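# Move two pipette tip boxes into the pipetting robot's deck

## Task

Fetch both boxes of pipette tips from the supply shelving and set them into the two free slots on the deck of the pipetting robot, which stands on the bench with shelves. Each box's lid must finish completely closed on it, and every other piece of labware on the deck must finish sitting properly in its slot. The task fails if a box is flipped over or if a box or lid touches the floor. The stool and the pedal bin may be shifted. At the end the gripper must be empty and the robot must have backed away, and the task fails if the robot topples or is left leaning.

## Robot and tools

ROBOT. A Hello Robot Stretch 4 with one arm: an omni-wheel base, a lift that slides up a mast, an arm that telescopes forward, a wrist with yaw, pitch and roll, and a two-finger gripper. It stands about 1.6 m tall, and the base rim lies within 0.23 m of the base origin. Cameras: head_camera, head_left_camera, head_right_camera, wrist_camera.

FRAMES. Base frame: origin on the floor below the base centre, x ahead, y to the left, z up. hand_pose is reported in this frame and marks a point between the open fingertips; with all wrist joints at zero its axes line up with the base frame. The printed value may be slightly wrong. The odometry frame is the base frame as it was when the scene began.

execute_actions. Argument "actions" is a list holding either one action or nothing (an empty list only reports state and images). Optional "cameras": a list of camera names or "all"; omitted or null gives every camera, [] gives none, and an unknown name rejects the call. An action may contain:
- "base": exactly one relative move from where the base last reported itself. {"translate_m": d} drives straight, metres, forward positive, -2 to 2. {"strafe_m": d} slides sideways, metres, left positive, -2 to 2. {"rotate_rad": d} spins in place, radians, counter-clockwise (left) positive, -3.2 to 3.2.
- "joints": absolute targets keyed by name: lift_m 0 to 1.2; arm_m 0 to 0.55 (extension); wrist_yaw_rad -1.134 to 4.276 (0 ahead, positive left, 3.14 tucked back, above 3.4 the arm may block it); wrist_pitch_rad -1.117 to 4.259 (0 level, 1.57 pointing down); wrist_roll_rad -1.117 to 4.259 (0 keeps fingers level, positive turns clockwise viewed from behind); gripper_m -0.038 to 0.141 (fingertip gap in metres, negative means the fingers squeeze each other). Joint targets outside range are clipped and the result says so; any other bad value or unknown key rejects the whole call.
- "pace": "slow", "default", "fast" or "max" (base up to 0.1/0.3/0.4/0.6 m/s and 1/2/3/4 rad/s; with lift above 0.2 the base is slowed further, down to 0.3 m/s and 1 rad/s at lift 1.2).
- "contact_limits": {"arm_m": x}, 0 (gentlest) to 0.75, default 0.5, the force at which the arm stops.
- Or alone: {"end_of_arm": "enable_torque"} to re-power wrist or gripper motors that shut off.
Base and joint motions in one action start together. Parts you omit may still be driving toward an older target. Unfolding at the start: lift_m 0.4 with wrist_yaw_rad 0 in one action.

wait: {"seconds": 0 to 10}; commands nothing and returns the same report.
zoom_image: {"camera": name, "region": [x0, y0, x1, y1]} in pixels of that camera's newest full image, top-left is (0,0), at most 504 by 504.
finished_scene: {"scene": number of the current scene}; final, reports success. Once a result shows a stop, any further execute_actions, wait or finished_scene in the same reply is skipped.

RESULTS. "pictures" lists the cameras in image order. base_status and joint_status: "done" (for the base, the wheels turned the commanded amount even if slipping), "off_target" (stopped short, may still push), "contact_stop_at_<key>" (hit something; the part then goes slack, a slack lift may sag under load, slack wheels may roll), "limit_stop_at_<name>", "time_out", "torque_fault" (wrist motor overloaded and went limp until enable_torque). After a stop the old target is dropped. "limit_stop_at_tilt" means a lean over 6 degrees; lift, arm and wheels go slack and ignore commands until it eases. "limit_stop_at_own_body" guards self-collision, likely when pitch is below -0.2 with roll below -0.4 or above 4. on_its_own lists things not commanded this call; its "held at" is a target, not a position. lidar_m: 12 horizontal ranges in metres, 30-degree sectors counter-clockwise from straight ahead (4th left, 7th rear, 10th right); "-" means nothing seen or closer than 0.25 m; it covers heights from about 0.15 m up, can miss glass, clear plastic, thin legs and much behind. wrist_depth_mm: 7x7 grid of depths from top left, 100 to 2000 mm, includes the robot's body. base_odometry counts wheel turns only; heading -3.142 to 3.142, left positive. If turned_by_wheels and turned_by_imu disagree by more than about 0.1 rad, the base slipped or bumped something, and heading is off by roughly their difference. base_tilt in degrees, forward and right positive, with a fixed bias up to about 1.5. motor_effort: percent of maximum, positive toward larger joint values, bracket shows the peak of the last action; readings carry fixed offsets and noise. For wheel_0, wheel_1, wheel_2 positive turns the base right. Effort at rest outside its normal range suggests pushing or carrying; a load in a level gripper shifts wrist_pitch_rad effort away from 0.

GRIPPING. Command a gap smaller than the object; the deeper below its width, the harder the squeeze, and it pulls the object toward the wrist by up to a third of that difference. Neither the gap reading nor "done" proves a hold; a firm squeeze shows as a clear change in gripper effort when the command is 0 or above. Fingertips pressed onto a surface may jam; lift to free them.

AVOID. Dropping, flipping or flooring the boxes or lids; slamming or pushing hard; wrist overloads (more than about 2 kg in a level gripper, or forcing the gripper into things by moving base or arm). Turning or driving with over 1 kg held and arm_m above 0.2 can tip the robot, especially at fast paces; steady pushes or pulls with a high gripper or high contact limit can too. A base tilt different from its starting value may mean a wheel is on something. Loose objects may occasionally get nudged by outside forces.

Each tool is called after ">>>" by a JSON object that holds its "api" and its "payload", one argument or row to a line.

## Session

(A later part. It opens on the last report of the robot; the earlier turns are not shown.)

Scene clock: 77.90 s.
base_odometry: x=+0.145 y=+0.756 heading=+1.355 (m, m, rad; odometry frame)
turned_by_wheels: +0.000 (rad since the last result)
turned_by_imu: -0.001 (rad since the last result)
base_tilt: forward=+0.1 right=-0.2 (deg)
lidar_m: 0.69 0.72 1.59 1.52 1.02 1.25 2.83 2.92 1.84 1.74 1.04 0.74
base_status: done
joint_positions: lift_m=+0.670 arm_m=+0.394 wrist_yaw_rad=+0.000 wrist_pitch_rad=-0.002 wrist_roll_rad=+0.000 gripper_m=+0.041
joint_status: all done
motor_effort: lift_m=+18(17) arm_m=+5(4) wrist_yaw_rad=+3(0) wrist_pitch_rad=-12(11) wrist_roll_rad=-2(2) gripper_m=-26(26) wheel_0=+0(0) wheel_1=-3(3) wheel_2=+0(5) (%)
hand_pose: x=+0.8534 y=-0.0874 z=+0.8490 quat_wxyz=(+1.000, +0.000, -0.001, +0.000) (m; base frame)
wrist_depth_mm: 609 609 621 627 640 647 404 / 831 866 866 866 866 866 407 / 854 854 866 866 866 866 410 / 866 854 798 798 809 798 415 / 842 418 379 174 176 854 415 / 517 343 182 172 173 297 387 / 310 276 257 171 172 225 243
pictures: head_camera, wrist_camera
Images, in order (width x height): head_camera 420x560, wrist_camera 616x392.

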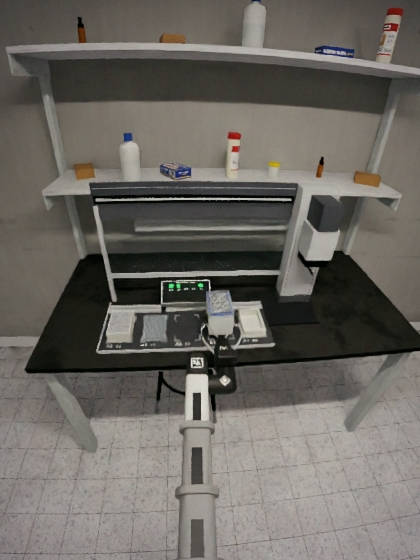

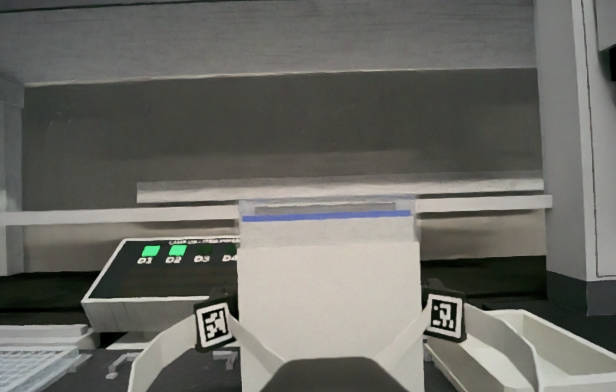

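Looks centred. Lower partway.

>>> {"api": "execute_actions", "payload": {
  "actions": [
    {"joints":{"lift_m":0.658},"pace":"slow"}
  ],
  "cameras": ["head_camera","wrist_camera"]
}}

>>> {"api": "zoom_image", "payload": {
  "camera": "head_camera",
  "region": [180, 290, 270, 360]
}}

Scene clock: 80.60 s.
base_odometry: x=+0.145 y=+0.756 heading=+1.355 (m, m, rad; odometry frame)
turned_by_wheels: +0.000 (rad since the last result)
turned_by_imu: +0.000 (rad since the last result)
base_tilt: forward=+0.0 right=-0.2 (deg)
lidar_m: 0.68 0.72 1.58 1.52 1.02 1.28 2.85 2.91 1.82 1.72 1.05 0.72
base_status: not commanded
joint_positions: lift_m=+0.658 arm_m=+0.394 wrist_yaw_rad=+0.000 wrist_pitch_rad=-0.002 wrist_roll_rad=+0.000 gripper_m=+0.041
joint_status: all done
motor_effort: lift_m=+18(17) arm_m=+5(5) wrist_yaw_rad=+1(1) wrist_pitch_rad=-12(11) wrist_roll_rad=-1(2) gripper_m=-28(28) wheel_0=+0(0) wheel_1=-3(3) wheel_2=+0(0) (%)
hand_pose: x=+0.8534 y=-0.0874 z=+0.8370 quat_wxyz=(+1.000, +0.000, -0.001, +0.000) (m; base frame)
wrist_depth_mm: 627 627 640 661 661 661 402 / 842 854 866 866 866 878 407 / 854 854 854 866 866 866 413 / 854 866 798 424 809 809 413 / 854 384 366 173 176 866 415 / 477 347 182 172 173 297 366 / 276 251 233 171 172 205 210
pictures: head_camera, wrist_camera
Images, in order (width x height): head_camera 420x560, wrist_camera 616x392.

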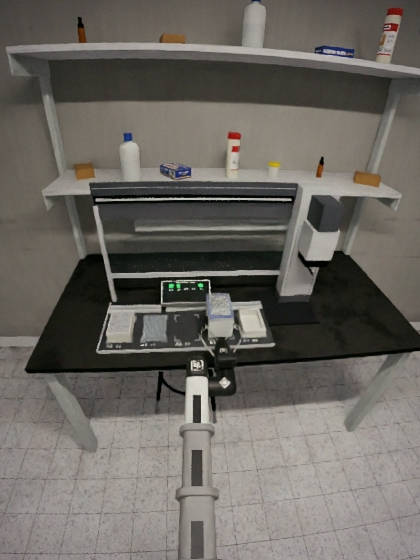

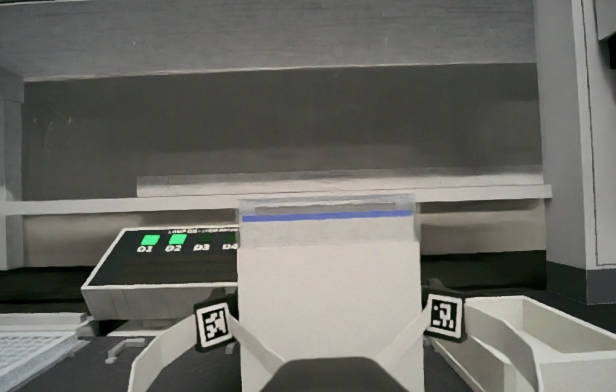

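Region (180, 290, 270, 360) of head_camera's 420x560 image, scaled by 5.600, with more detail than that image has.

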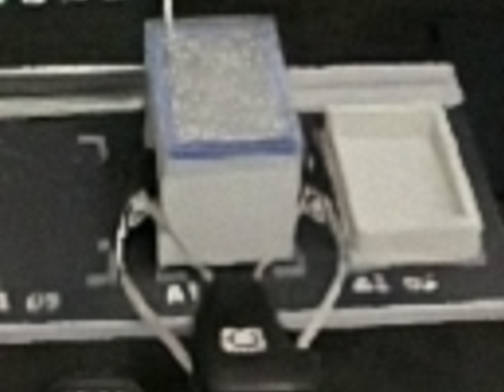

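>>> {"api": "execute_actions", "payload": {
  "actions": [
    {"base":{"strafe_m":-0.003},"joints":{"lift_m":0.650},"pace":"slow"}
  ],
  "cameras": ["head_camera","wrist_camera"]
}}

>>> {"api": "zoom_image", "payload": {
  "camera": "head_camera",
  "region": [180, 290, 270, 360]
}}

Scene clock: 88.03 s.
base_odometry: x=+0.148 y=+0.755 heading=+1.355 (m, m, rad; odometry frame)
turned_by_wheels: +0.000 (rad since the last result)
turned_by_imu: -0.001 (rad since the last result)
base_tilt: forward=+0.1 right=-0.2 (deg)
lidar_m: 0.68 0.68 1.59 1.52 1.01 1.28 2.83 2.91 1.82 1.74 1.06 0.72
base_status: done
joint_positions: lift_m=+0.650 arm_m=+0.394 wrist_yaw_rad=+0.000 wrist_pitch_rad=-0.002 wrist_roll_rad=+0.000 gripper_m=+0.041
joint_status: all done
motor_effort: lift_m=+17(17) arm_m=+5(6) wrist_yaw_rad=+2(0) wrist_pitch_rad=-11(12) wrist_roll_rad=-2(2) gripper_m=-27(27) wheel_0=+0(2) wheel_1=-3(6) wheel_2=+0(4) (%)
hand_pose: x=+0.8534 y=-0.0874 z=+0.8290 quat_wxyz=(+1.000, +0.000, -0.001, +0.000) (m; base frame)
wrist_depth_mm: 647 647 661 676 683 683 397 / 866 866 866 866 866 866 402 / 866 866 866 866 866 866 407 / 866 854 798 424 427 866 410 / 854 370 355 173 176 798 413 / 347 345 182 173 173 293 277 / 260 233 216 171 172 198 180
pictures: head_camera, wrist_camera
Images, in order (width x height): head_camera 420x560, wrist_camera 616x392.

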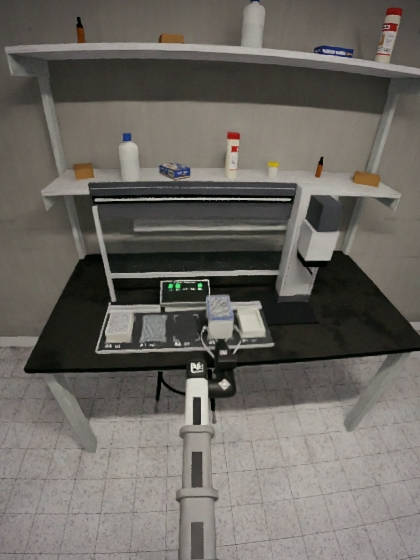

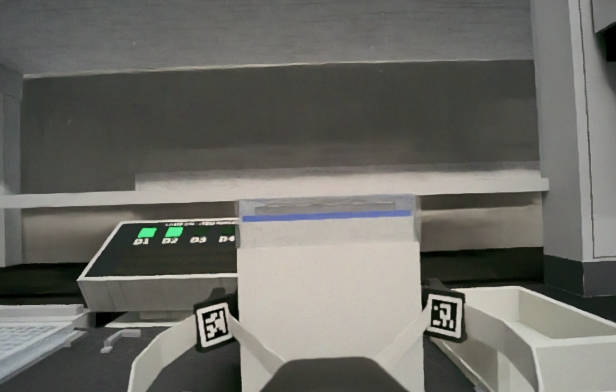

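Region (180, 290, 270, 360) of head_camera's 420x560 image, scaled by 5.600, with more detail than that image has.

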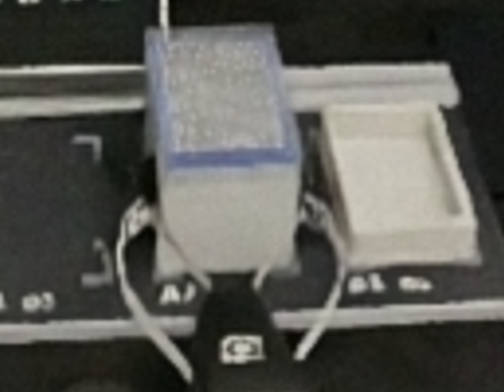

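>>> {"api": "execute_actions", "payload": {
  "actions": [
    {"joints":{"arm_m":0.399},"pace":"slow"}
  ],
  "cameras": []
}}

>>> {"api": "execute_actions", "payload": {
  "actions": [
    {"joints":{"lift_m":0.642},"pace":"slow"}
  ],
  "cameras": ["head_camera","wrist_camera"]
}}

>>> {"api": "zoom_image", "payload": {
  "camera": "head_camera",
  "region": [160, 270, 270, 360]
}}

Scene clock: 91.70 s.
base_odometry: x=+0.148 y=+0.755 heading=+1.355 (m, m, rad; odometry frame)
turned_by_wheels: +0.000 (rad since the last result)
turned_by_imu: -0.001 (rad since the last result)
base_tilt: forward=+0.1 right=-0.3 (deg)
lidar_m: 0.69 0.71 1.59 1.53 1.01 1.24 2.82 2.92 1.82 1.73 1.06 0.73
base_status: not commanded
joint_positions: lift_m=+0.650 arm_m=+0.398 wrist_yaw_rad=+0.000 wrist_pitch_rad=-0.002 wrist_roll_rad=+0.000 gripper_m=+0.041
joint_status: all done
motor_effort: lift_m=+18(17) arm_m=+5(5) wrist_yaw_rad=+0(1) wrist_pitch_rad=-12(12) wrist_roll_rad=-2(2) gripper_m=-26(27) wheel_0=+0(0) wheel_1=-3(3) wheel_2=+0(0) (%)
hand_pose: x=+0.8574 y=-0.0874 z=+0.8290 quat_wxyz=(+1.000, +0.000, -0.001, +0.000) (m; base frame)
wrist_depth_mm: 647 647 661 676 683 683 397 / 854 854 854 866 866 866 402 / 866 854 866 866 866 866 404 / 854 854 798 421 421 854 410 / 854 368 349 173 176 798 413 / 347 340 182 172 173 293 276 / 262 234 217 171 172 198 176
pictures: none
No camera images: the call's "cameras" was empty. Leave "cameras" out to get every camera's image.

Scene clock: 92.40 s.
base_odometry: x=+0.148 y=+0.755 heading=+1.355 (m, m, rad; odometry frame)
turned_by_wheels: +0.000 (rad since the last result)
turned_by_imu: +0.000 (rad since the last result)
base_tilt: forward=+0.1 right=-0.2 (deg)
lidar_m: 0.70 0.71 1.58 1.52 1.01 1.26 2.82 2.91 1.82 1.72 1.07 0.72
base_status: not commanded
joint_positions: lift_m=+0.642 arm_m=+0.398 wrist_yaw_rad=+0.000 wrist_pitch_rad=-0.007 wrist_roll_rad=+0.000 gripper_m=+0.041
joint_status: all done
motor_effort: lift_m=+16(18) arm_m=+5(5) wrist_yaw_rad=+1(3) wrist_pitch_rad=+2(11) wrist_roll_rad=-2(2) gripper_m=-28(26) wheel_0=+0(0) wheel_1=-4(3) wheel_2=+0(0) (%)
hand_pose: x=+0.8575 y=-0.0875 z=+0.8226 quat_wxyz=(+1.000, +0.000, -0.004, +0.000) (m; base frame)
wrist_depth_mm: 647 647 661 668 683 683 397 / 854 854 866 866 866 878 402 / 866 854 866 866 866 866 404 / 854 854 788 421 809 854 410 / 854 362 347 173 175 809 413 / 340 342 184 172 173 291 271 / 251 225 209 171 172 197 175
pictures: head_camera, wrist_camera
Images, in order (width x height): head_camera 420x560, wrist_camera 616x392.

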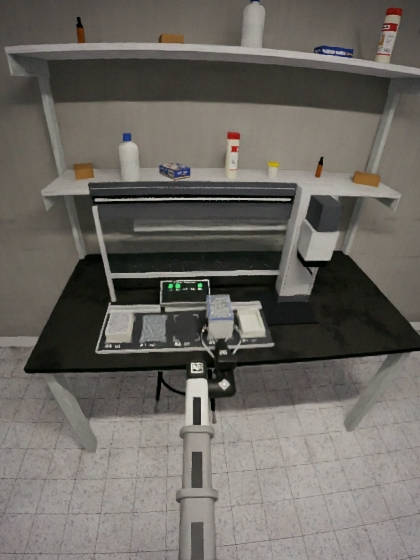

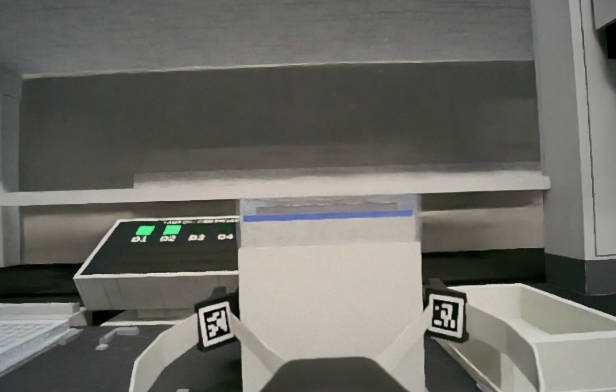

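Region (160, 270, 270, 360) of head_camera's 420x560 image, scaled by 4.582, with more detail than that image has; it fills the top 412 rows of this view, and the rest is white.

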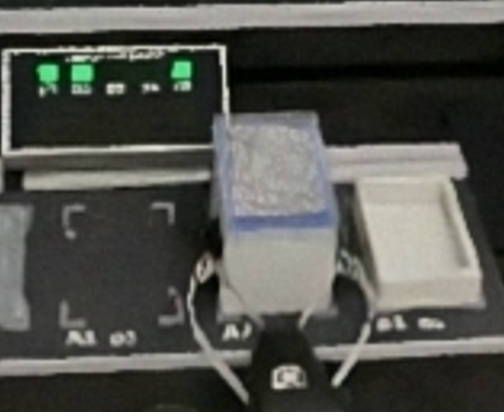

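>>> {"api": "execute_actions", "payload": {
  "actions": [
    {"joints":{"lift_m":0.649},"pace":"slow"}
  ],
  "cameras": []
}}

>>> {"api": "execute_actions", "payload": {
  "actions": [
    {"base":{"strafe_m":0.005},"joints":{"wrist_yaw_rad":-0.02},"pace":"slow"}
  ],
  "cameras": []
}}

>>> {"api": "execute_actions", "payload": {
  "actions": [
    {"joints":{"lift_m":0.642},"pace":"slow"}
  ]
}}

>>> {"api": "zoom_image", "payload": {
  "camera": "head_camera",
  "region": [180, 290, 270, 360]
}}

>>> {"api": "zoom_image", "payload": {
  "camera": "head_left_camera",
  "region": [200, 290, 280, 350]
}}

Scene clock: 97.93 s.
base_odometry: x=+0.148 y=+0.755 heading=+1.355 (m, m, rad; odometry frame)
turned_by_wheels: +0.000 (rad since the last result)
turned_by_imu: -0.001 (rad since the last result)
base_tilt: forward=+0.1 right=-0.2 (deg)
lidar_m: 0.67 0.72 1.58 1.54 1.01 1.24 2.84 2.89 1.82 1.72 1.06 0.73
base_status: not commanded
joint_positions: lift_m=+0.649 arm_m=+0.398 wrist_yaw_rad=+0.000 wrist_pitch_rad=-0.003 wrist_roll_rad=+0.000 gripper_m=+0.041
joint_status: all done
motor_effort: lift_m=+24(24) arm_m=+5(5) wrist_yaw_rad=+3(2) wrist_pitch_rad=-10(10) wrist_roll_rad=-1(2) gripper_m=-27(28) wheel_0=+0(0) wheel_1=-4(3) wheel_2=+0(0) (%)
hand_pose: x=+0.8575 y=-0.0875 z=+0.8277 quat_wxyz=(+1.000, +0.000, -0.001, +0.000) (m; base frame)
wrist_depth_mm: 654 647 661 676 691 691 397 / 854 854 854 866 854 866 404 / 854 866 866 854 854 866 407 / 854 854 788 418 809 854 410 / 854 366 349 173 175 798 410 / 342 342 182 172 173 291 274 / 258 231 215 171 172 198 176
pictures: none
No camera images: the call's "cameras" was empty. Leave "cameras" out to get every camera's image.

Scene clock: 98.63 s.
base_odometry: x=+0.144 y=+0.756 heading=+1.355 (m, m, rad; odometry frame)
turned_by_wheels: +0.000 (rad since the last result)
turned_by_imu: +0.000 (rad since the last result)
base_tilt: forward=+0.1 right=-0.2 (deg)
lidar_m: 0.69 0.71 1.57 1.51 1.01 1.28 2.83 2.90 1.84 1.74 1.08 0.74
base_status: done
joint_positions: lift_m=+0.649 arm_m=+0.398 wrist_yaw_rad=-0.020 wrist_pitch_rad=-0.003 wrist_roll_rad=+0.000 gripper_m=+0.041
joint_status: all done
motor_effort: lift_m=+24(23) arm_m=+5(5) wrist_yaw_rad=+1(1) wrist_pitch_rad=-11(10) wrist_roll_rad=-1(2) gripper_m=-26(26) wheel_0=-2(5) wheel_1=+3(4) wheel_2=+0(4) (%)
hand_pose: x=+0.8557 y=-0.0931 z=+0.8276 quat_wxyz=(+1.000, +0.000, -0.001, -0.010) (m; base frame)
wrist_depth_mm: 647 654 661 676 683 691 392 / 854 854 854 866 866 866 397 / 854 854 866 866 866 878 399 / 842 854 788 421 809 866 404 / 842 366 347 173 176 788 404 / 340 340 182 172 173 289 272 / 257 230 214 171 172 198 180
pictures: none
No camera images: the call's "cameras" was empty. Leave "cameras" out to get every camera's image.

Scene clock: 99.30 s.
base_odometry: x=+0.144 y=+0.756 heading=+1.355 (m, m, rad; odometry frame)
turned_by_wheels: +0.000 (rad since the last result)
turned_by_imu: +0.000 (rad since the last result)
base_tilt: forward=+0.0 right=-0.1 (deg)
lidar_m: 0.69 0.71 1.59 1.53 1.02 1.25 2.81 2.91 1.83 1.74 1.08 0.75
base_status: not commanded
joint_positions: lift_m=+0.642 arm_m=+0.398 wrist_yaw_rad=-0.020 wrist_pitch_rad=-0.007 wrist_roll_rad=+0.000 gripper_m=+0.041
joint_status: all done
motor_effort: lift_m=+16(22) arm_m=+5(5) wrist_yaw_rad=+1(0) wrist_pitch_rad=+1(11) wrist_roll_rad=-2(2) gripper_m=-28(27) wheel_0=-2(2) wheel_1=+3(3) wheel_2=+0(0) (%)
hand_pose: x=+0.8557 y=-0.0931 z=+0.8225 quat_wxyz=(+1.000, +0.000, -0.003, -0.010) (m; base frame)
wrist_depth_mm: 654 647 661 676 683 683 392 / 854 866 854 866 866 878 397 / 842 854 854 866 866 878 402 / 842 842 788 421 809 866 404 / 842 362 345 174 176 798 407 / 338 340 182 172 174 290 270 / 251 224 208 171 171 198 179
pictures: head_camera, head_left_camera, head_right_camera, wrist_camera
Images, in order (width x height): head_camera 420x560, head_left_camera 420x672, head_right_camera 420x672, wrist_camera 616x392.

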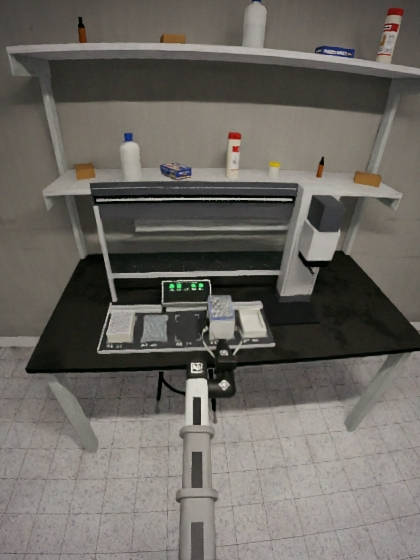

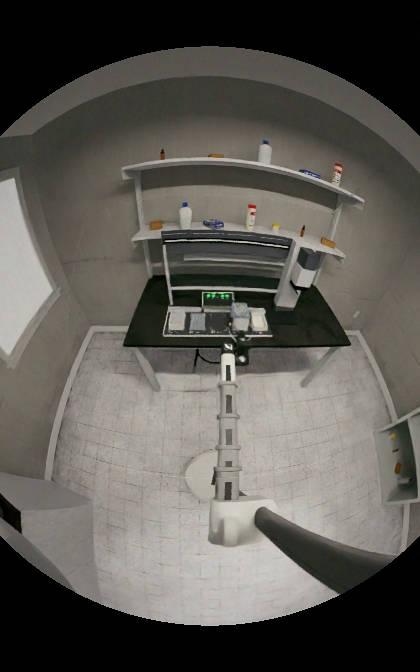

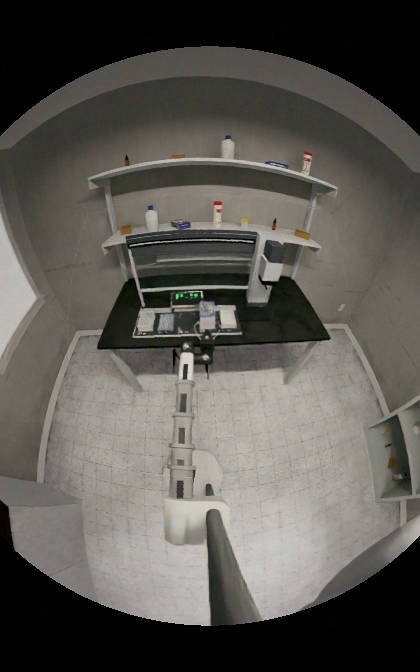

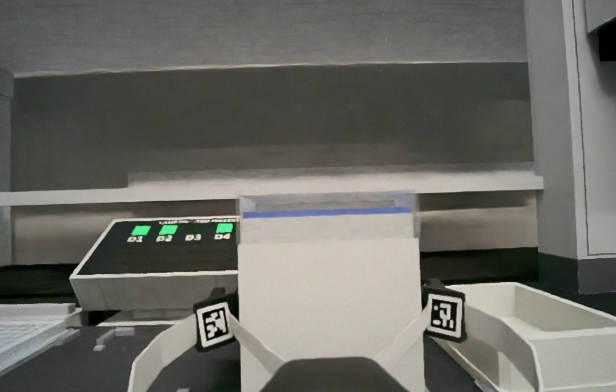

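Region (180, 290, 270, 360) of head_camera's 420x560 image, scaled by 5.600, with more detail than that image has.

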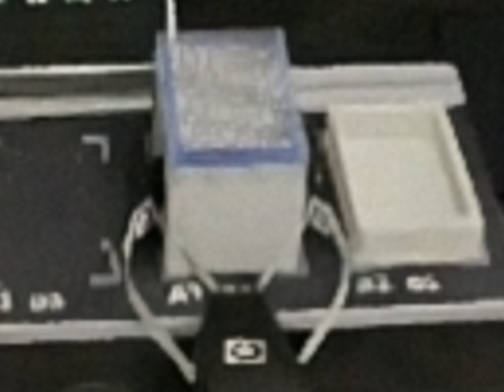

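Region (200, 290, 280, 350) of head_left_camera's 420x672 image, scaled by 6.300, with more detail than that image has; it fills the top 378 rows of this view, and the rest is white.

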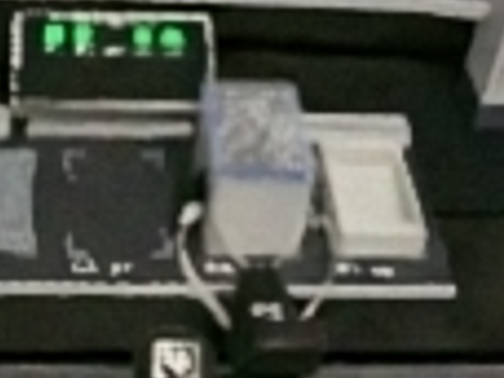

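>>> {"api": "execute_actions", "payload": {
  "actions": [
    {"joints":{"gripper_m":0.062},"pace":"slow"}
  ],
  "cameras": ["wrist_camera"]
}}

>>> {"api": "execute_actions", "payload": {
  "actions": [
    {"joints":{"gripper_m":0.092,"arm_m":0.39}}
  ],
  "cameras": ["wrist_camera"]
}}

>>> {"api": "execute_actions", "payload": {
  "actions": [
    {"joints":{"arm_m":0.27}}
  ],
  "cameras": ["head_camera","wrist_camera"]
}}

>>> {"api": "zoom_image", "payload": {
  "camera": "wrist_camera",
  "region": [100, 170, 560, 392]
}}

Scene clock: 106.30 s.
base_odometry: x=+0.144 y=+0.756 heading=+1.355 (m, m, rad; odometry frame)
turned_by_wheels: +0.000 (rad since the last result)
turned_by_imu: -0.001 (rad since the last result)
base_tilt: forward=+0.1 right=-0.2 (deg)
lidar_m: 0.68 0.73 1.61 1.53 1.01 1.27 2.81 2.90 1.81 1.73 1.08 0.72
base_status: not commanded
joint_positions: lift_m=+0.642 arm_m=+0.398 wrist_yaw_rad=-0.025 wrist_pitch_rad=-0.006 wrist_roll_rad=+0.000 gripper_m=+0.062
joint_status: all done
on_its_own: wrist_yaw_rad is at rest, and its effort (+15) is outside its rest range (-13 to +13)
motor_effort: lift_m=+17(17) arm_m=+5(5) wrist_yaw_rad=+15(14) wrist_pitch_rad=+0(6) wrist_roll_rad=-1(2) gripper_m=-11(27) wheel_0=-2(2) wheel_1=+2(3) wheel_2=-2(2) (%)
hand_pose: x=+0.8553 y=-0.0945 z=+0.8223 quat_wxyz=(+1.000, +0.000, -0.003, -0.012) (m; base frame)
wrist_depth_mm: 647 654 661 676 683 691 389 / 854 854 866 866 878 866 394 / 842 842 854 866 866 878 397 / 842 798 421 424 798 866 399 / 831 359 345 180 183 798 402 / 338 342 189 178 179 291 270 / 251 223 208 177 179 189 181
pictures: wrist_camera
Images, in order (width x height): wrist_camera 616x392.

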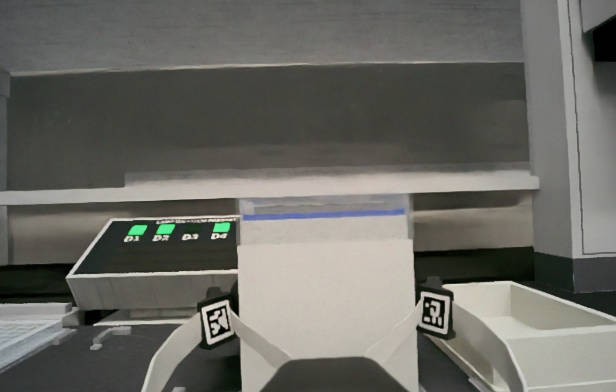

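Scene clock: 107.40 s.
base_odometry: x=+0.144 y=+0.756 heading=+1.355 (m, m, rad; odometry frame)
turned_by_wheels: +0.000 (rad since the last result)
turned_by_imu: +0.000 (rad since the last result)
base_tilt: forward=+0.1 right=-0.2 (deg)
lidar_m: 0.69 0.72 1.59 1.51 1.01 1.28 2.84 2.91 1.84 1.73 1.06 0.74
base_status: not commanded
joint_positions: lift_m=+0.642 arm_m=+0.391 wrist_yaw_rad=-0.022 wrist_pitch_rad=-0.004 wrist_roll_rad=+0.000 gripper_m=+0.092
joint_status: all done
motor_effort: lift_m=+17(17) arm_m=-4(7) wrist_yaw_rad=+4(16) wrist_pitch_rad=-6(7) wrist_roll_rad=-1(1) gripper_m=-1(14) wheel_0=-2(2) wheel_1=+2(2) wheel_2=-1(2) (%)
hand_pose: x=+0.8482 y=-0.0936 z=+0.8217 quat_wxyz=(+1.000, +0.000, -0.002, -0.011) (m; base frame)
wrist_depth_mm: 661 654 668 683 691 691 394 / 854 854 854 866 878 891 394 / 854 866 866 866 878 878 399 / 842 798 427 433 820 866 402 / 842 364 349 185 187 768 404 / 345 349 194 183 185 287 258 / 246 236 204 159 185 187 188
pictures: wrist_camera
Images, in order (width x height): wrist_camera 616x392.

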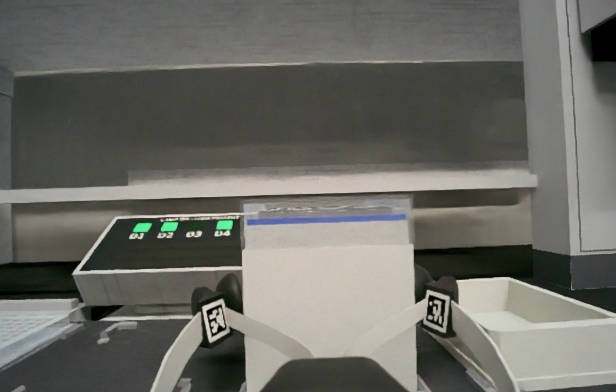

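Scene clock: 108.77 s.
base_odometry: x=+0.144 y=+0.756 heading=+1.355 (m, m, rad; odometry frame)
turned_by_wheels: +0.000 (rad since the last result)
turned_by_imu: +0.000 (rad since the last result)
base_tilt: forward=+0.1 right=-0.2 (deg)
lidar_m: 0.67 0.70 1.59 1.53 1.01 1.27 2.82 2.89 1.83 1.74 1.07 0.73
base_status: not commanded
joint_positions: lift_m=+0.642 arm_m=+0.271 wrist_yaw_rad=-0.020 wrist_pitch_rad=-0.004 wrist_roll_rad=+0.000 gripper_m=+0.092
joint_status: all done
motor_effort: lift_m=+17(17) arm_m=-5(5) wrist_yaw_rad=+1(4) wrist_pitch_rad=-6(6) wrist_roll_rad=-1(1) gripper_m=-1(2) wheel_0=-2(2) wheel_1=+2(2) wheel_2=-1(2) (%)
hand_pose: x=+0.7285 y=-0.0932 z=+0.8217 quat_wxyz=(+1.000, +0.000, -0.002, -0.010) (m; base frame)
wrist_depth_mm: 544 549 559 564 683 569 430 / 866 946 991 991 991 569 466 / 946 976 991 991 991 991 512 / 917 976 917 917 991 559 512 / 798 768 473 304 424 521 512 / 379 373 214 303 285 307 362 / 256 255 245 159 253 232 250
pictures: head_camera, wrist_camera
Images, in order (width x height): head_camera 420x560, wrist_camera 616x392.

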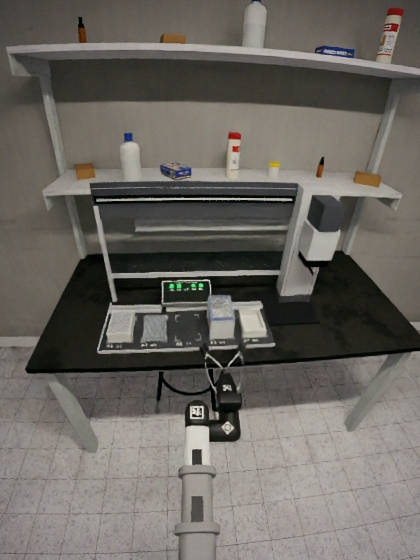

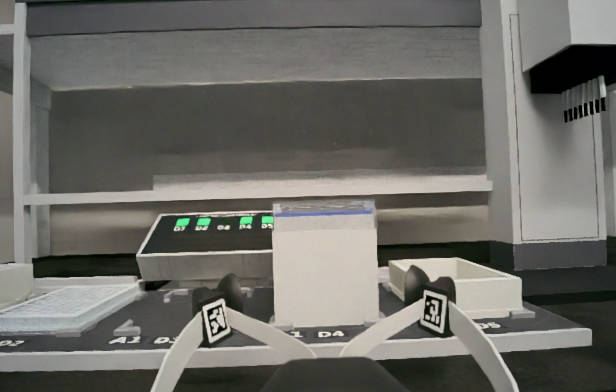

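Region (100, 170, 560, 392) of wrist_camera's 616x392 image, scaled by 1.096; it fills the top 243 rows of this view, and the rest is white.

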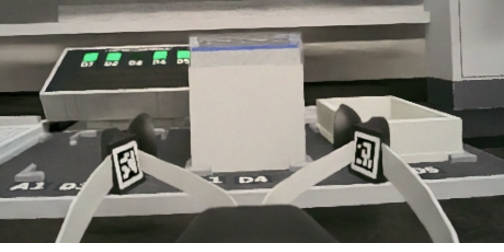

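>>> {"api": "execute_actions", "payload": {
  "actions": [
    {"base":{"translate_m":-0.08},"joints":{"arm_m":0,"wrist_yaw_rad":0},"pace":"fast"}
  ],
  "cameras": []
}}

>>> {"api": "execute_actions", "payload": {
  "actions": [
    {"base":{"rotate_rad":-1.575},"joints":{"lift_m":0.385,"gripper_m":0.115},"pace":"fast"}
  ],
  "cameras": []
}}

>>> {"api": "execute_actions", "payload": {
  "actions": [
    {"base":{"translate_m":1.0},"joints":{"arm_m":0.22},"pace":"fast"}
  ],
  "cameras": ["head_camera","wrist_camera"]
}}

Scene clock: 115.10 s.
base_odometry: x=+0.126 y=+0.678 heading=+1.355 (m, m, rad; odometry frame)
turned_by_wheels: +0.000 (rad since the last result)
turned_by_imu: -0.001 (rad since the last result)
base_tilt: forward=+0.1 right=-0.2 (deg)
lidar_m: 0.76 0.79 1.56 1.38 0.95 1.26 2.75 2.82 1.83 1.73 1.17 0.83
base_status: done
joint_positions: lift_m=+0.642 arm_m=+0.001 wrist_yaw_rad=+0.000 wrist_pitch_rad=-0.004 wrist_roll_rad=+0.000 gripper_m=+0.092
joint_status: all done
motor_effort: lift_m=+17(17) arm_m=-5(6) wrist_yaw_rad=+3(7) wrist_pitch_rad=-6(5) wrist_roll_rad=-1(1) gripper_m=-1(2) wheel_0=+0(3) wheel_1=+0(7) wheel_2=+0(7) (%)
hand_pose: x=+0.4603 y=-0.0875 z=+0.8217 quat_wxyz=(+1.000, +0.000, -0.002, +0.000) (m; base frame)
wrist_depth_mm: 1336 1336 1366 1366 1366 1366 1366 / 1336 1078 904 917 917 759 1182 / 1336 1336 1366 1336 1336 854 1336 / 1336 1308 1336 891 1336 854 1336 / 1336 707 820 654 661 723 732 / 580 580 215 585 549 585 591 / 1308 1336 831 159 1336 1336 1336
pictures: none
No camera images: the call's "cameras" was empty. Leave "cameras" out to get every camera's image.

Scene clock: 116.93 s.
base_odometry: x=+0.126 y=+0.678 heading=-0.220 (m, m, rad; odometry frame)
turned_by_wheels: -1.575 (rad since the last result)
turned_by_imu: -1.568 (rad since the last result)
base_tilt: forward=+0.1 right=-0.2 (deg)
lidar_m: 1.73 1.16 0.82 0.76 0.79 1.58 1.52 0.98 1.26 2.73 2.80 1.82
base_status: done
joint_positions: lift_m=+0.385 arm_m=+0.001 wrist_yaw_rad=+0.000 wrist_pitch_rad=-0.004 wrist_roll_rad=+0.000 gripper_m=+0.115
joint_status: all done
motor_effort: lift_m=+17(17) arm_m=-5(5) wrist_yaw_rad=+1(0) wrist_pitch_rad=-6(5) wrist_roll_rad=-1(1) gripper_m=-1(2) wheel_0=-1(6) wheel_1=+0(9) wheel_2=+0(8) (%)
hand_pose: x=+0.4603 y=-0.0874 z=+0.5647 quat_wxyz=(+1.000, +0.000, -0.002, +0.000) (m; base frame)
wrist_depth_mm: - - - 1808 1708 - - / - - - 1983 1983 - - / - - - 1921 - - - / 1983 1983 1983 1983 1983 - - / 1983 1983 - 1983 1983 - - / 1921 1983 203 1983 1756 1708 1983 / 1537 1464 1430 750 1397 1281 1430
pictures: none
No camera images: the call's "cameras" was empty. Leave "cameras" out to get every camera's image.

Scene clock: 120.80 s.
base_odometry: x=+1.102 y=+0.460 heading=-0.220 (m, m, rad; odometry frame)
turned_by_wheels: +0.000 (rad since the last result)
turned_by_imu: +0.000 (rad since the last result)
base_tilt: forward=+0.0 right=-0.2 (deg)
lidar_m: 0.72 0.76 1.65 0.82 0.84 1.15 1.97 2.01 2.61 2.69 1.84 0.78
base_status: done
joint_positions: lift_m=+0.385 arm_m=+0.219 wrist_yaw_rad=+0.000 wrist_pitch_rad=-0.005 wrist_roll_rad=+0.000 gripper_m=+0.115
joint_status: all done
motor_effort: lift_m=+17(17) arm_m=+5(6) wrist_yaw_rad=+1(3) wrist_pitch_rad=-5(5) wrist_roll_rad=-1(1) gripper_m=-1(2) wheel_0=-1(6) wheel_1=+1(7) wheel_2=+0(15) (%)
hand_pose: x=+0.6785 y=-0.0874 z=+0.5648 quat_wxyz=(+1.000, +0.000, -0.002, +0.000) (m; base frame)
wrist_depth_mm: 382 569 699 715 732 732 741 / 379 564 759 759 759 750 750 / 379 559 759 759 759 750 750 / 375 559 750 750 750 750 750 / 373 512 691 462 615 574 544 / 315 312 203 300 293 291 291 / 309 294 750 228 741 741 741
pictures: head_camera, wrist_camera
Images, in order (width x height): head_camera 420x560, wrist_camera 616x392.

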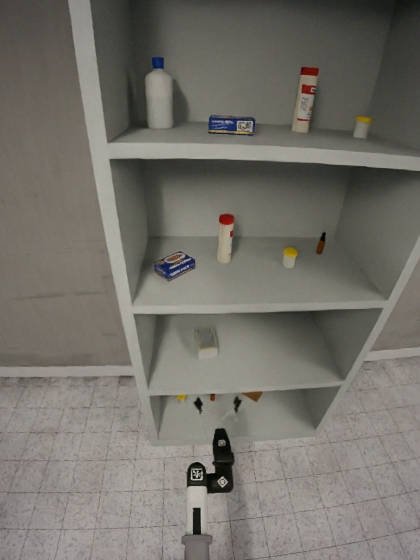

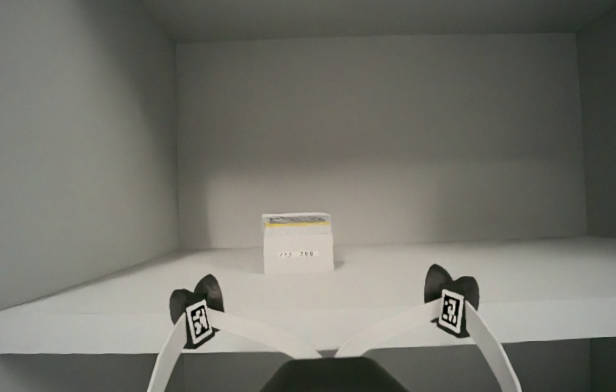

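>>> {"api": "execute_actions", "payload": {
  "actions": [
    {"joints":{"arm_m":0.42,"wrist_yaw_rad":0.1}}
  ],
  "cameras": ["head_camera","wrist_camera"]
}}

>>> {"api": "zoom_image", "payload": {
  "camera": "head_camera",
  "region": [140, 310, 270, 430]
}}

Scene clock: 124.67 s.
base_odometry: x=+1.102 y=+0.460 heading=-0.220 (m, m, rad; odometry frame)
turned_by_wheels: +0.000 (rad since the last result)
turned_by_imu: -0.001 (rad since the last result)
base_tilt: forward=+0.0 right=-0.2 (deg)
lidar_m: 0.73 0.77 1.66 0.81 0.83 1.16 1.96 2.00 2.61 2.68 1.83 0.77
base_status: not commanded
joint_positions: lift_m=+0.385 arm_m=+0.419 wrist_yaw_rad=+0.100 wrist_pitch_rad=-0.005 wrist_roll_rad=+0.000 gripper_m=+0.115
joint_status: all done
motor_effort: lift_m=+18(18) arm_m=+5(5) wrist_yaw_rad=-1(8) wrist_pitch_rad=-5(4) wrist_roll_rad=-2(1) gripper_m=+2(1) wheel_0=-1(1) wheel_1=+0(1) wheel_2=+0(0) (%)
hand_pose: x=+0.8857 y=-0.0582 z=+0.5648 quat_wxyz=(+0.999, +0.000, -0.002, +0.050) (m; base frame)
wrist_depth_mm: 336 473 569 549 535 525 508 / 336 469 564 544 535 521 508 / 334 469 559 549 535 521 512 / 332 466 559 544 535 521 504 / 330 459 559 252 424 517 504 / 301 312 203 248 249 229 272 / 206 197 194 172 188 174 186
pictures: head_camera, wrist_camera
Images, in order (width x height): head_camera 420x560, wrist_camera 616x392.

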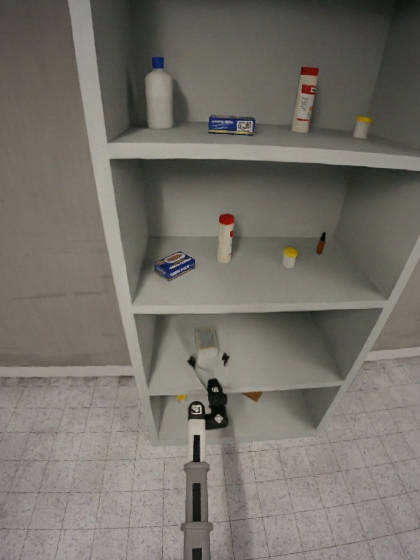

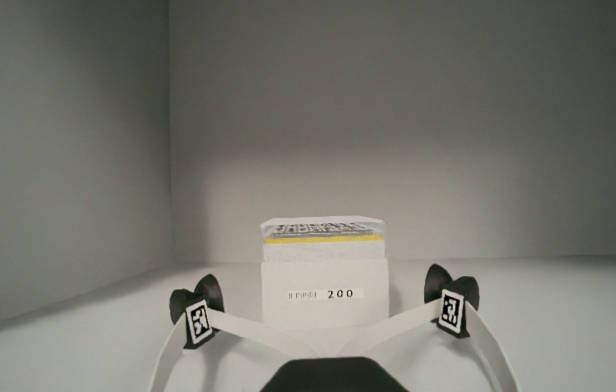

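Region (140, 310, 270, 430) of head_camera's 420x560 image, scaled by 3.877, with more detail than that image has; it fills the top 465 rows of this view, and the rest is white.

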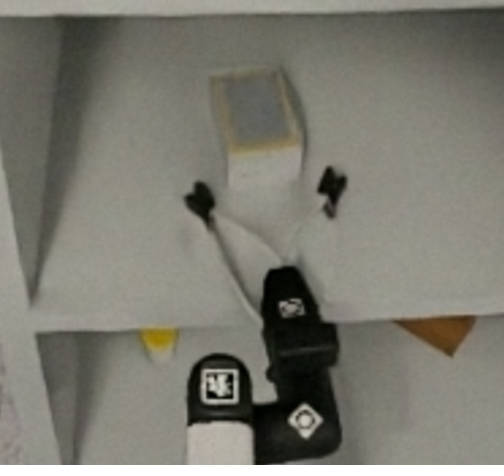

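>>> {"api": "execute_actions", "payload": {
  "actions": [
    {"joints":{"arm_m":0.484,"wrist_yaw_rad":0.125,"lift_m":0.377,"gripper_m":0.108}}
  ],
  "cameras": ["wrist_camera"]
}}

>>> {"api": "execute_actions", "payload": {
  "actions": [
    {"joints":{"gripper_m":0.05}}
  ],
  "cameras": ["wrist_camera"]
}}

>>> {"api": "execute_actions", "payload": {
  "actions": [
    {"joints":{"lift_m":0.41}}
  ],
  "cameras": ["wrist_camera"]
}}

Scene clock: 128.03 s.
base_odometry: x=+1.102 y=+0.460 heading=-0.220 (m, m, rad; odometry frame)
turned_by_wheels: +0.000 (rad since the last result)
turned_by_imu: +0.016 (rad since the last result)
base_tilt: forward=+0.1 right=-0.2 (deg)
lidar_m: 0.72 0.75 1.67 0.82 0.85 1.17 1.95 2.00 2.66 2.69 1.81 0.77
base_status: not commanded
joint_positions: lift_m=+0.377 arm_m=+0.440 wrist_yaw_rad=+0.098 wrist_pitch_rad=-0.006 wrist_roll_rad=+0.000 gripper_m=+0.108
joint_status: arm_m contact_stop (moved +0.021 of +0.065); wrist_yaw_rad contact_stop_at_arm_m (moved -0.002 of +0.025); the others done
on_its_own: wrist_yaw_rad is held at +0.102, not at your +0.125, since a contact_stop; arm_m is slack since a contact_stop (your +0.484 is given up)
motor_effort: lift_m=+18(19) arm_m=+0(24) wrist_yaw_rad=+11(81) wrist_pitch_rad=-2(10) wrist_roll_rad=-1(6) gripper_m=-2(1) wheel_0=+0(7) wheel_1=+2(9) wheel_2=-4(16) (%)
hand_pose: x=+0.9068 y=-0.0586 z=+0.5573 quat_wxyz=(+0.999, +0.000, -0.003, +0.049) (m; base frame)
wrist_depth_mm: 309 433 549 530 517 500 488 / 310 433 549 535 517 500 488 / 309 430 544 530 512 500 488 / 307 427 544 525 508 500 484 / 304 421 535 229 230 492 480 / 278 286 210 228 228 214 251 / 189 181 179 159 172 160 177
pictures: wrist_camera
Images, in order (width x height): wrist_camera 616x392.

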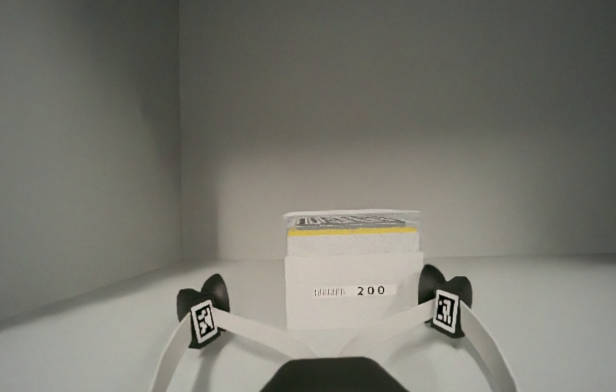

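not run: a stop came earlier in this reply.

not run: a stop came earlier in this reply.

>>> {"api": "execute_actions", "payload": {
  "actions": [
    {"joints":{"arm_m":0.41,"lift_m":0.42}}
  ],
  "cameras": []
}}

>>> {"api": "execute_actions", "payload": {
  "actions": [
    {"base":{"rotate_rad":-0.016},"joints":{"wrist_pitch_rad":0.15,"wrist_yaw_rad":0.125}}
  ],
  "cameras": ["wrist_camera","head_left_camera"]
}}

Scene clock: 131.20 s.
base_odometry: x=+1.102 y=+0.459 heading=-0.220 (m, m, rad; odometry frame)
turned_by_wheels: +0.000 (rad since the last result)
turned_by_imu: +0.000 (rad since the last result)
base_tilt: forward=+0.1 right=-0.2 (deg)
lidar_m: 0.72 0.77 1.67 0.82 0.84 1.16 1.96 2.00 2.63 2.70 1.78 0.77
base_status: not commanded
joint_positions: lift_m=+0.420 arm_m=+0.411 wrist_yaw_rad=+0.102 wrist_pitch_rad=-0.005 wrist_roll_rad=+0.000 gripper_m=+0.108
joint_status: all done
on_its_own: wrist_yaw_rad is held at +0.102, not at your +0.125, since a contact_stop
motor_effort: lift_m=+23(22) arm_m=-5(6) wrist_yaw_rad=+0(10) wrist_pitch_rad=-4(4) wrist_roll_rad=+0(1) gripper_m=+0(1) wheel_0=+0(0) wheel_1=+2(3) wheel_2=+0(4) (%)
hand_pose: x=+0.8777 y=-0.0576 z=+0.5994 quat_wxyz=(+0.999, +0.000, -0.002, +0.051) (m; base frame)
wrist_depth_mm: 307 430 574 559 544 525 517 / 307 427 574 559 544 525 512 / 306 424 574 559 539 525 512 / 304 421 569 559 539 525 512 / 303 418 569 554 535 521 508 / 300 392 210 259 255 324 384 / 279 278 258 159 255 245 263
pictures: none
No camera images: the call's "cameras" was empty. Leave "cameras" out to get every camera's image.

Scene clock: 131.80 s.
base_odometry: x=+1.102 y=+0.460 heading=-0.236 (m, m, rad; odometry frame)
turned_by_wheels: -0.016 (rad since the last result)
turned_by_imu: -0.016 (rad since the last result)
base_tilt: forward=+0.1 right=-0.2 (deg)
lidar_m: 0.72 0.77 1.66 0.83 0.83 1.15 1.96 2.00 2.60 2.71 1.83 0.77
base_status: done
joint_positions: lift_m=+0.420 arm_m=+0.411 wrist_yaw_rad=+0.125 wrist_pitch_rad=+0.148 wrist_roll_rad=+0.001 gripper_m=+0.108
joint_status: all done
motor_effort: lift_m=+22(23) arm_m=-5(5) wrist_yaw_rad=+0(5) wrist_pitch_rad=+7(6) wrist_roll_rad=-3(2) gripper_m=+0(2) wheel_0=+1(4) wheel_1=-1(4) wheel_2=+0(1) (%)
hand_pose: x=+0.8758 y=-0.0511 z=+0.5555 quat_wxyz=(+0.995, -0.004, +0.074, +0.062) (m; base frame)
wrist_depth_mm: 312 433 539 521 508 492 480 / 312 433 549 530 517 500 488 / 312 433 559 539 525 512 496 / 312 430 564 544 530 521 508 / 310 384 407 258 258 370 359 / 266 264 209 256 235 225 239 / 198 191 189 158 184 174 183
pictures: head_left_camera, wrist_camera
Images, in order (width x height): head_left_camera 420x672, wrist_camera 616x392.

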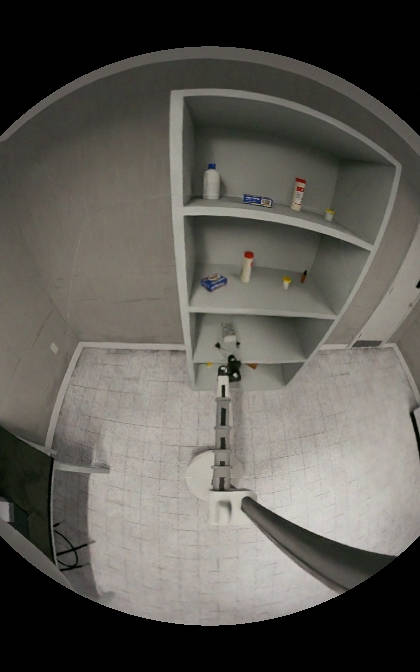

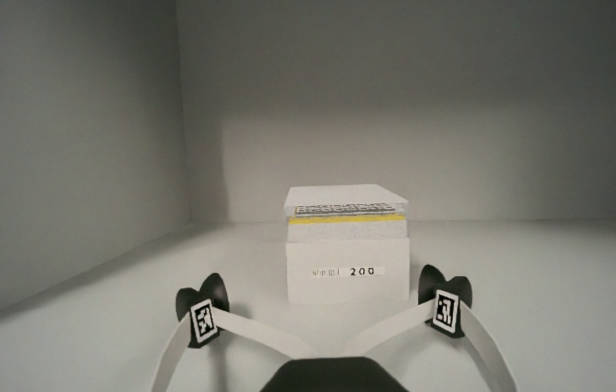

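>>> {"api": "execute_actions", "payload": {
  "actions": [
    {"base":{"strafe_m":-0.008},"joints":{"lift_m":0.423}}
  ],
  "cameras": []
}}

>>> {"api": "execute_actions", "payload": {
  "actions": [
    {"joints":{"arm_m":0.486},"pace":"slow","contact_limits":{"arm_m":0.2}}
  ],
  "cameras": ["wrist_camera"]
}}

Scene clock: 135.13 s.
base_odometry: x=+1.100 y=+0.452 heading=-0.236 (m, m, rad; odometry frame)
turned_by_wheels: +0.000 (rad since the last result)
turned_by_imu: -0.001 (rad since the last result)
base_tilt: forward=+0.1 right=-0.2 (deg)
lidar_m: 0.72 0.76 1.65 0.84 0.84 1.15 1.96 1.99 2.62 2.68 1.83 0.79
base_status: done
joint_positions: lift_m=+0.423 arm_m=+0.411 wrist_yaw_rad=+0.125 wrist_pitch_rad=+0.151 wrist_roll_rad=+0.001 gripper_m=+0.108
joint_status: all done
motor_effort: lift_m=+23(22) arm_m=-5(5) wrist_yaw_rad=+0(0) wrist_pitch_rad=-1(7) wrist_roll_rad=-2(3) gripper_m=-2(0) wheel_0=-1(5) wheel_1=+0(8) wheel_2=+0(1) (%)
hand_pose: x=+0.8757 y=-0.0510 z=+0.5576 quat_wxyz=(+0.995, -0.004, +0.075, +0.062) (m; base frame)
wrist_depth_mm: 322 445 539 521 504 492 480 / 322 445 549 535 517 500 488 / 320 442 559 544 525 508 496 / 322 442 574 544 535 521 508 / 319 394 407 259 260 370 362 / 268 266 207 257 236 215 240 / 200 193 183 157 185 175 185
pictures: none
No camera images: the call's "cameras" was empty. Leave "cameras" out to get every camera's image.

Scene clock: 137.17 s.
base_odometry: x=+1.100 y=+0.452 heading=-0.236 (m, m, rad; odometry frame)
turned_by_wheels: +0.000 (rad since the last result)
turned_by_imu: +0.000 (rad since the last result)
base_tilt: forward=+0.1 right=-0.2 (deg)
lidar_m: 0.73 0.78 1.68 0.83 0.86 1.14 1.97 2.00 2.62 2.68 1.86 0.77
base_status: not commanded
joint_positions: lift_m=+0.423 arm_m=+0.485 wrist_yaw_rad=+0.124 wrist_pitch_rad=+0.151 wrist_roll_rad=+0.000 gripper_m=+0.108
joint_status: all done
motor_effort: lift_m=+21(22) arm_m=+6(8) wrist_yaw_rad=+3(7) wrist_pitch_rad=-1(3) wrist_roll_rad=-2(3) gripper_m=-1(0) wheel_0=-1(2) wheel_1=+0(0) wheel_2=-2(2) (%)
contact_limits: arm_m 0.2
hand_pose: x=+0.9497 y=-0.0514 z=+0.5577 quat_wxyz=(+0.995, -0.004, +0.075, +0.062) (m; base frame)
wrist_depth_mm: 325 452 462 449 436 427 413 / 325 449 473 459 445 433 421 / 325 452 484 466 455 442 430 / 325 449 496 473 462 449 439 / 324 399 375 187 216 375 364 / 271 268 193 187 188 217 243 / 203 196 188 159 188 177 187
pictures: wrist_camera
Images, in order (width x height): wrist_camera 616x392.

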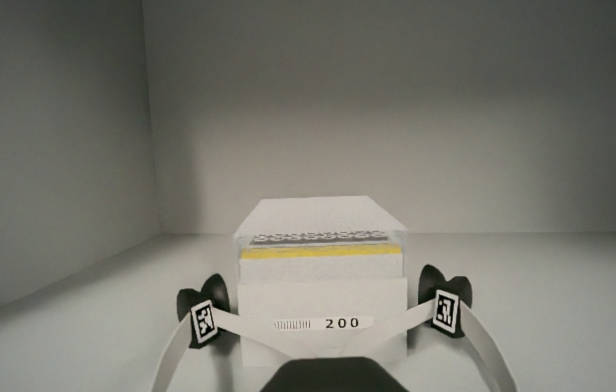

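>>> {"api": "execute_actions", "payload": {
  "actions": [
    {"joints":{"gripper_m":0.05}}
  ],
  "cameras": ["wrist_camera"]
}}

>>> {"api": "execute_actions", "payload": {
  "actions": [
    {"joints":{"lift_m":0.455}}
  ],
  "cameras": ["wrist_camera"]
}}

Scene clock: 140.80 s.
base_odometry: x=+1.100 y=+0.452 heading=-0.236 (m, m, rad; odometry frame)
turned_by_wheels: +0.000 (rad since the last result)
turned_by_imu: -0.001 (rad since the last result)
base_tilt: forward=+0.0 right=-0.2 (deg)
lidar_m: 0.72 0.77 1.66 0.83 0.83 1.16 1.95 2.01 2.61 2.68 1.83 0.79
base_status: not commanded
joint_positions: lift_m=+0.423 arm_m=+0.485 wrist_yaw_rad=+0.124 wrist_pitch_rad=+0.151 wrist_roll_rad=+0.000 gripper_m=+0.051
joint_status: all done
motor_effort: lift_m=+21(22) arm_m=+6(6) wrist_yaw_rad=+4(1) wrist_pitch_rad=-1(1) wrist_roll_rad=-2(3) gripper_m=-21(22) wheel_0=-1(1) wheel_1=+0(0) wheel_2=-2(2) (%)
hand_pose: x=+0.9497 y=-0.0513 z=+0.5577 quat_wxyz=(+0.995, -0.004, +0.075, +0.062) (m; base frame)
wrist_depth_mm: 324 452 462 452 436 424 413 / 325 449 473 459 445 433 421 / 325 449 480 469 452 439 430 / 325 449 492 477 459 452 439 / 322 399 375 178 184 375 366 / 272 268 183 177 177 246 243 / 202 186 180 178 179 176 187
pictures: wrist_camera
Images, in order (width x height): wrist_camera 616x392.

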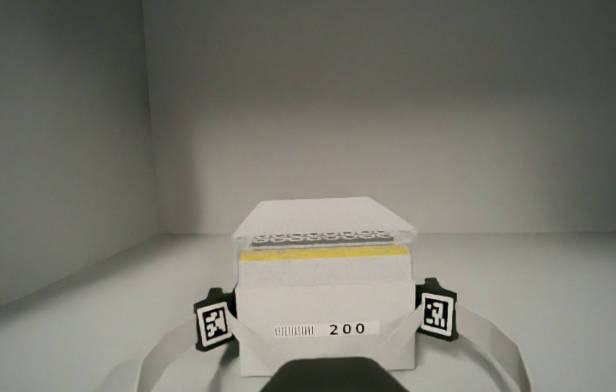

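Scene clock: 141.73 s.
base_odometry: x=+1.100 y=+0.452 heading=-0.236 (m, m, rad; odometry frame)
turned_by_wheels: +0.000 (rad since the last result)
turned_by_imu: +0.000 (rad since the last result)
base_tilt: forward=+0.1 right=-0.2 (deg)
lidar_m: 0.72 0.76 1.65 0.81 0.85 1.15 1.96 1.99 2.63 2.68 1.82 0.78
base_status: not commanded
joint_positions: lift_m=+0.455 arm_m=+0.485 wrist_yaw_rad=+0.125 wrist_pitch_rad=+0.154 wrist_roll_rad=+0.000 gripper_m=+0.051
joint_status: all done
motor_effort: lift_m=+23(23) arm_m=+5(6) wrist_yaw_rad=+1(2) wrist_pitch_rad=-9(8) wrist_roll_rad=-2(2) gripper_m=-22(21) wheel_0=-1(1) wheel_1=+0(0) wheel_2=-1(2) (%)
hand_pose: x=+0.9497 y=-0.0513 z=+0.5888 quat_wxyz=(+0.995, -0.005, +0.077, +0.062) (m; base frame)
wrist_depth_mm: 325 452 462 452 433 424 413 / 325 449 473 459 445 433 421 / 325 449 480 469 455 439 430 / 325 445 492 477 462 449 439 / 322 430 469 178 184 452 442 / 314 336 183 177 177 307 304 / 255 234 221 178 180 221 238
pictures: wrist_camera
Images, in order (width x height): wrist_camera 616x392.

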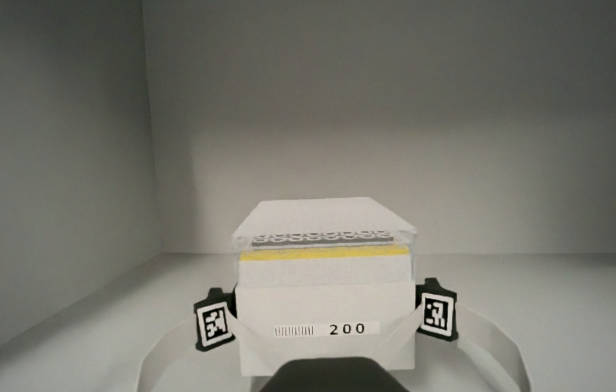

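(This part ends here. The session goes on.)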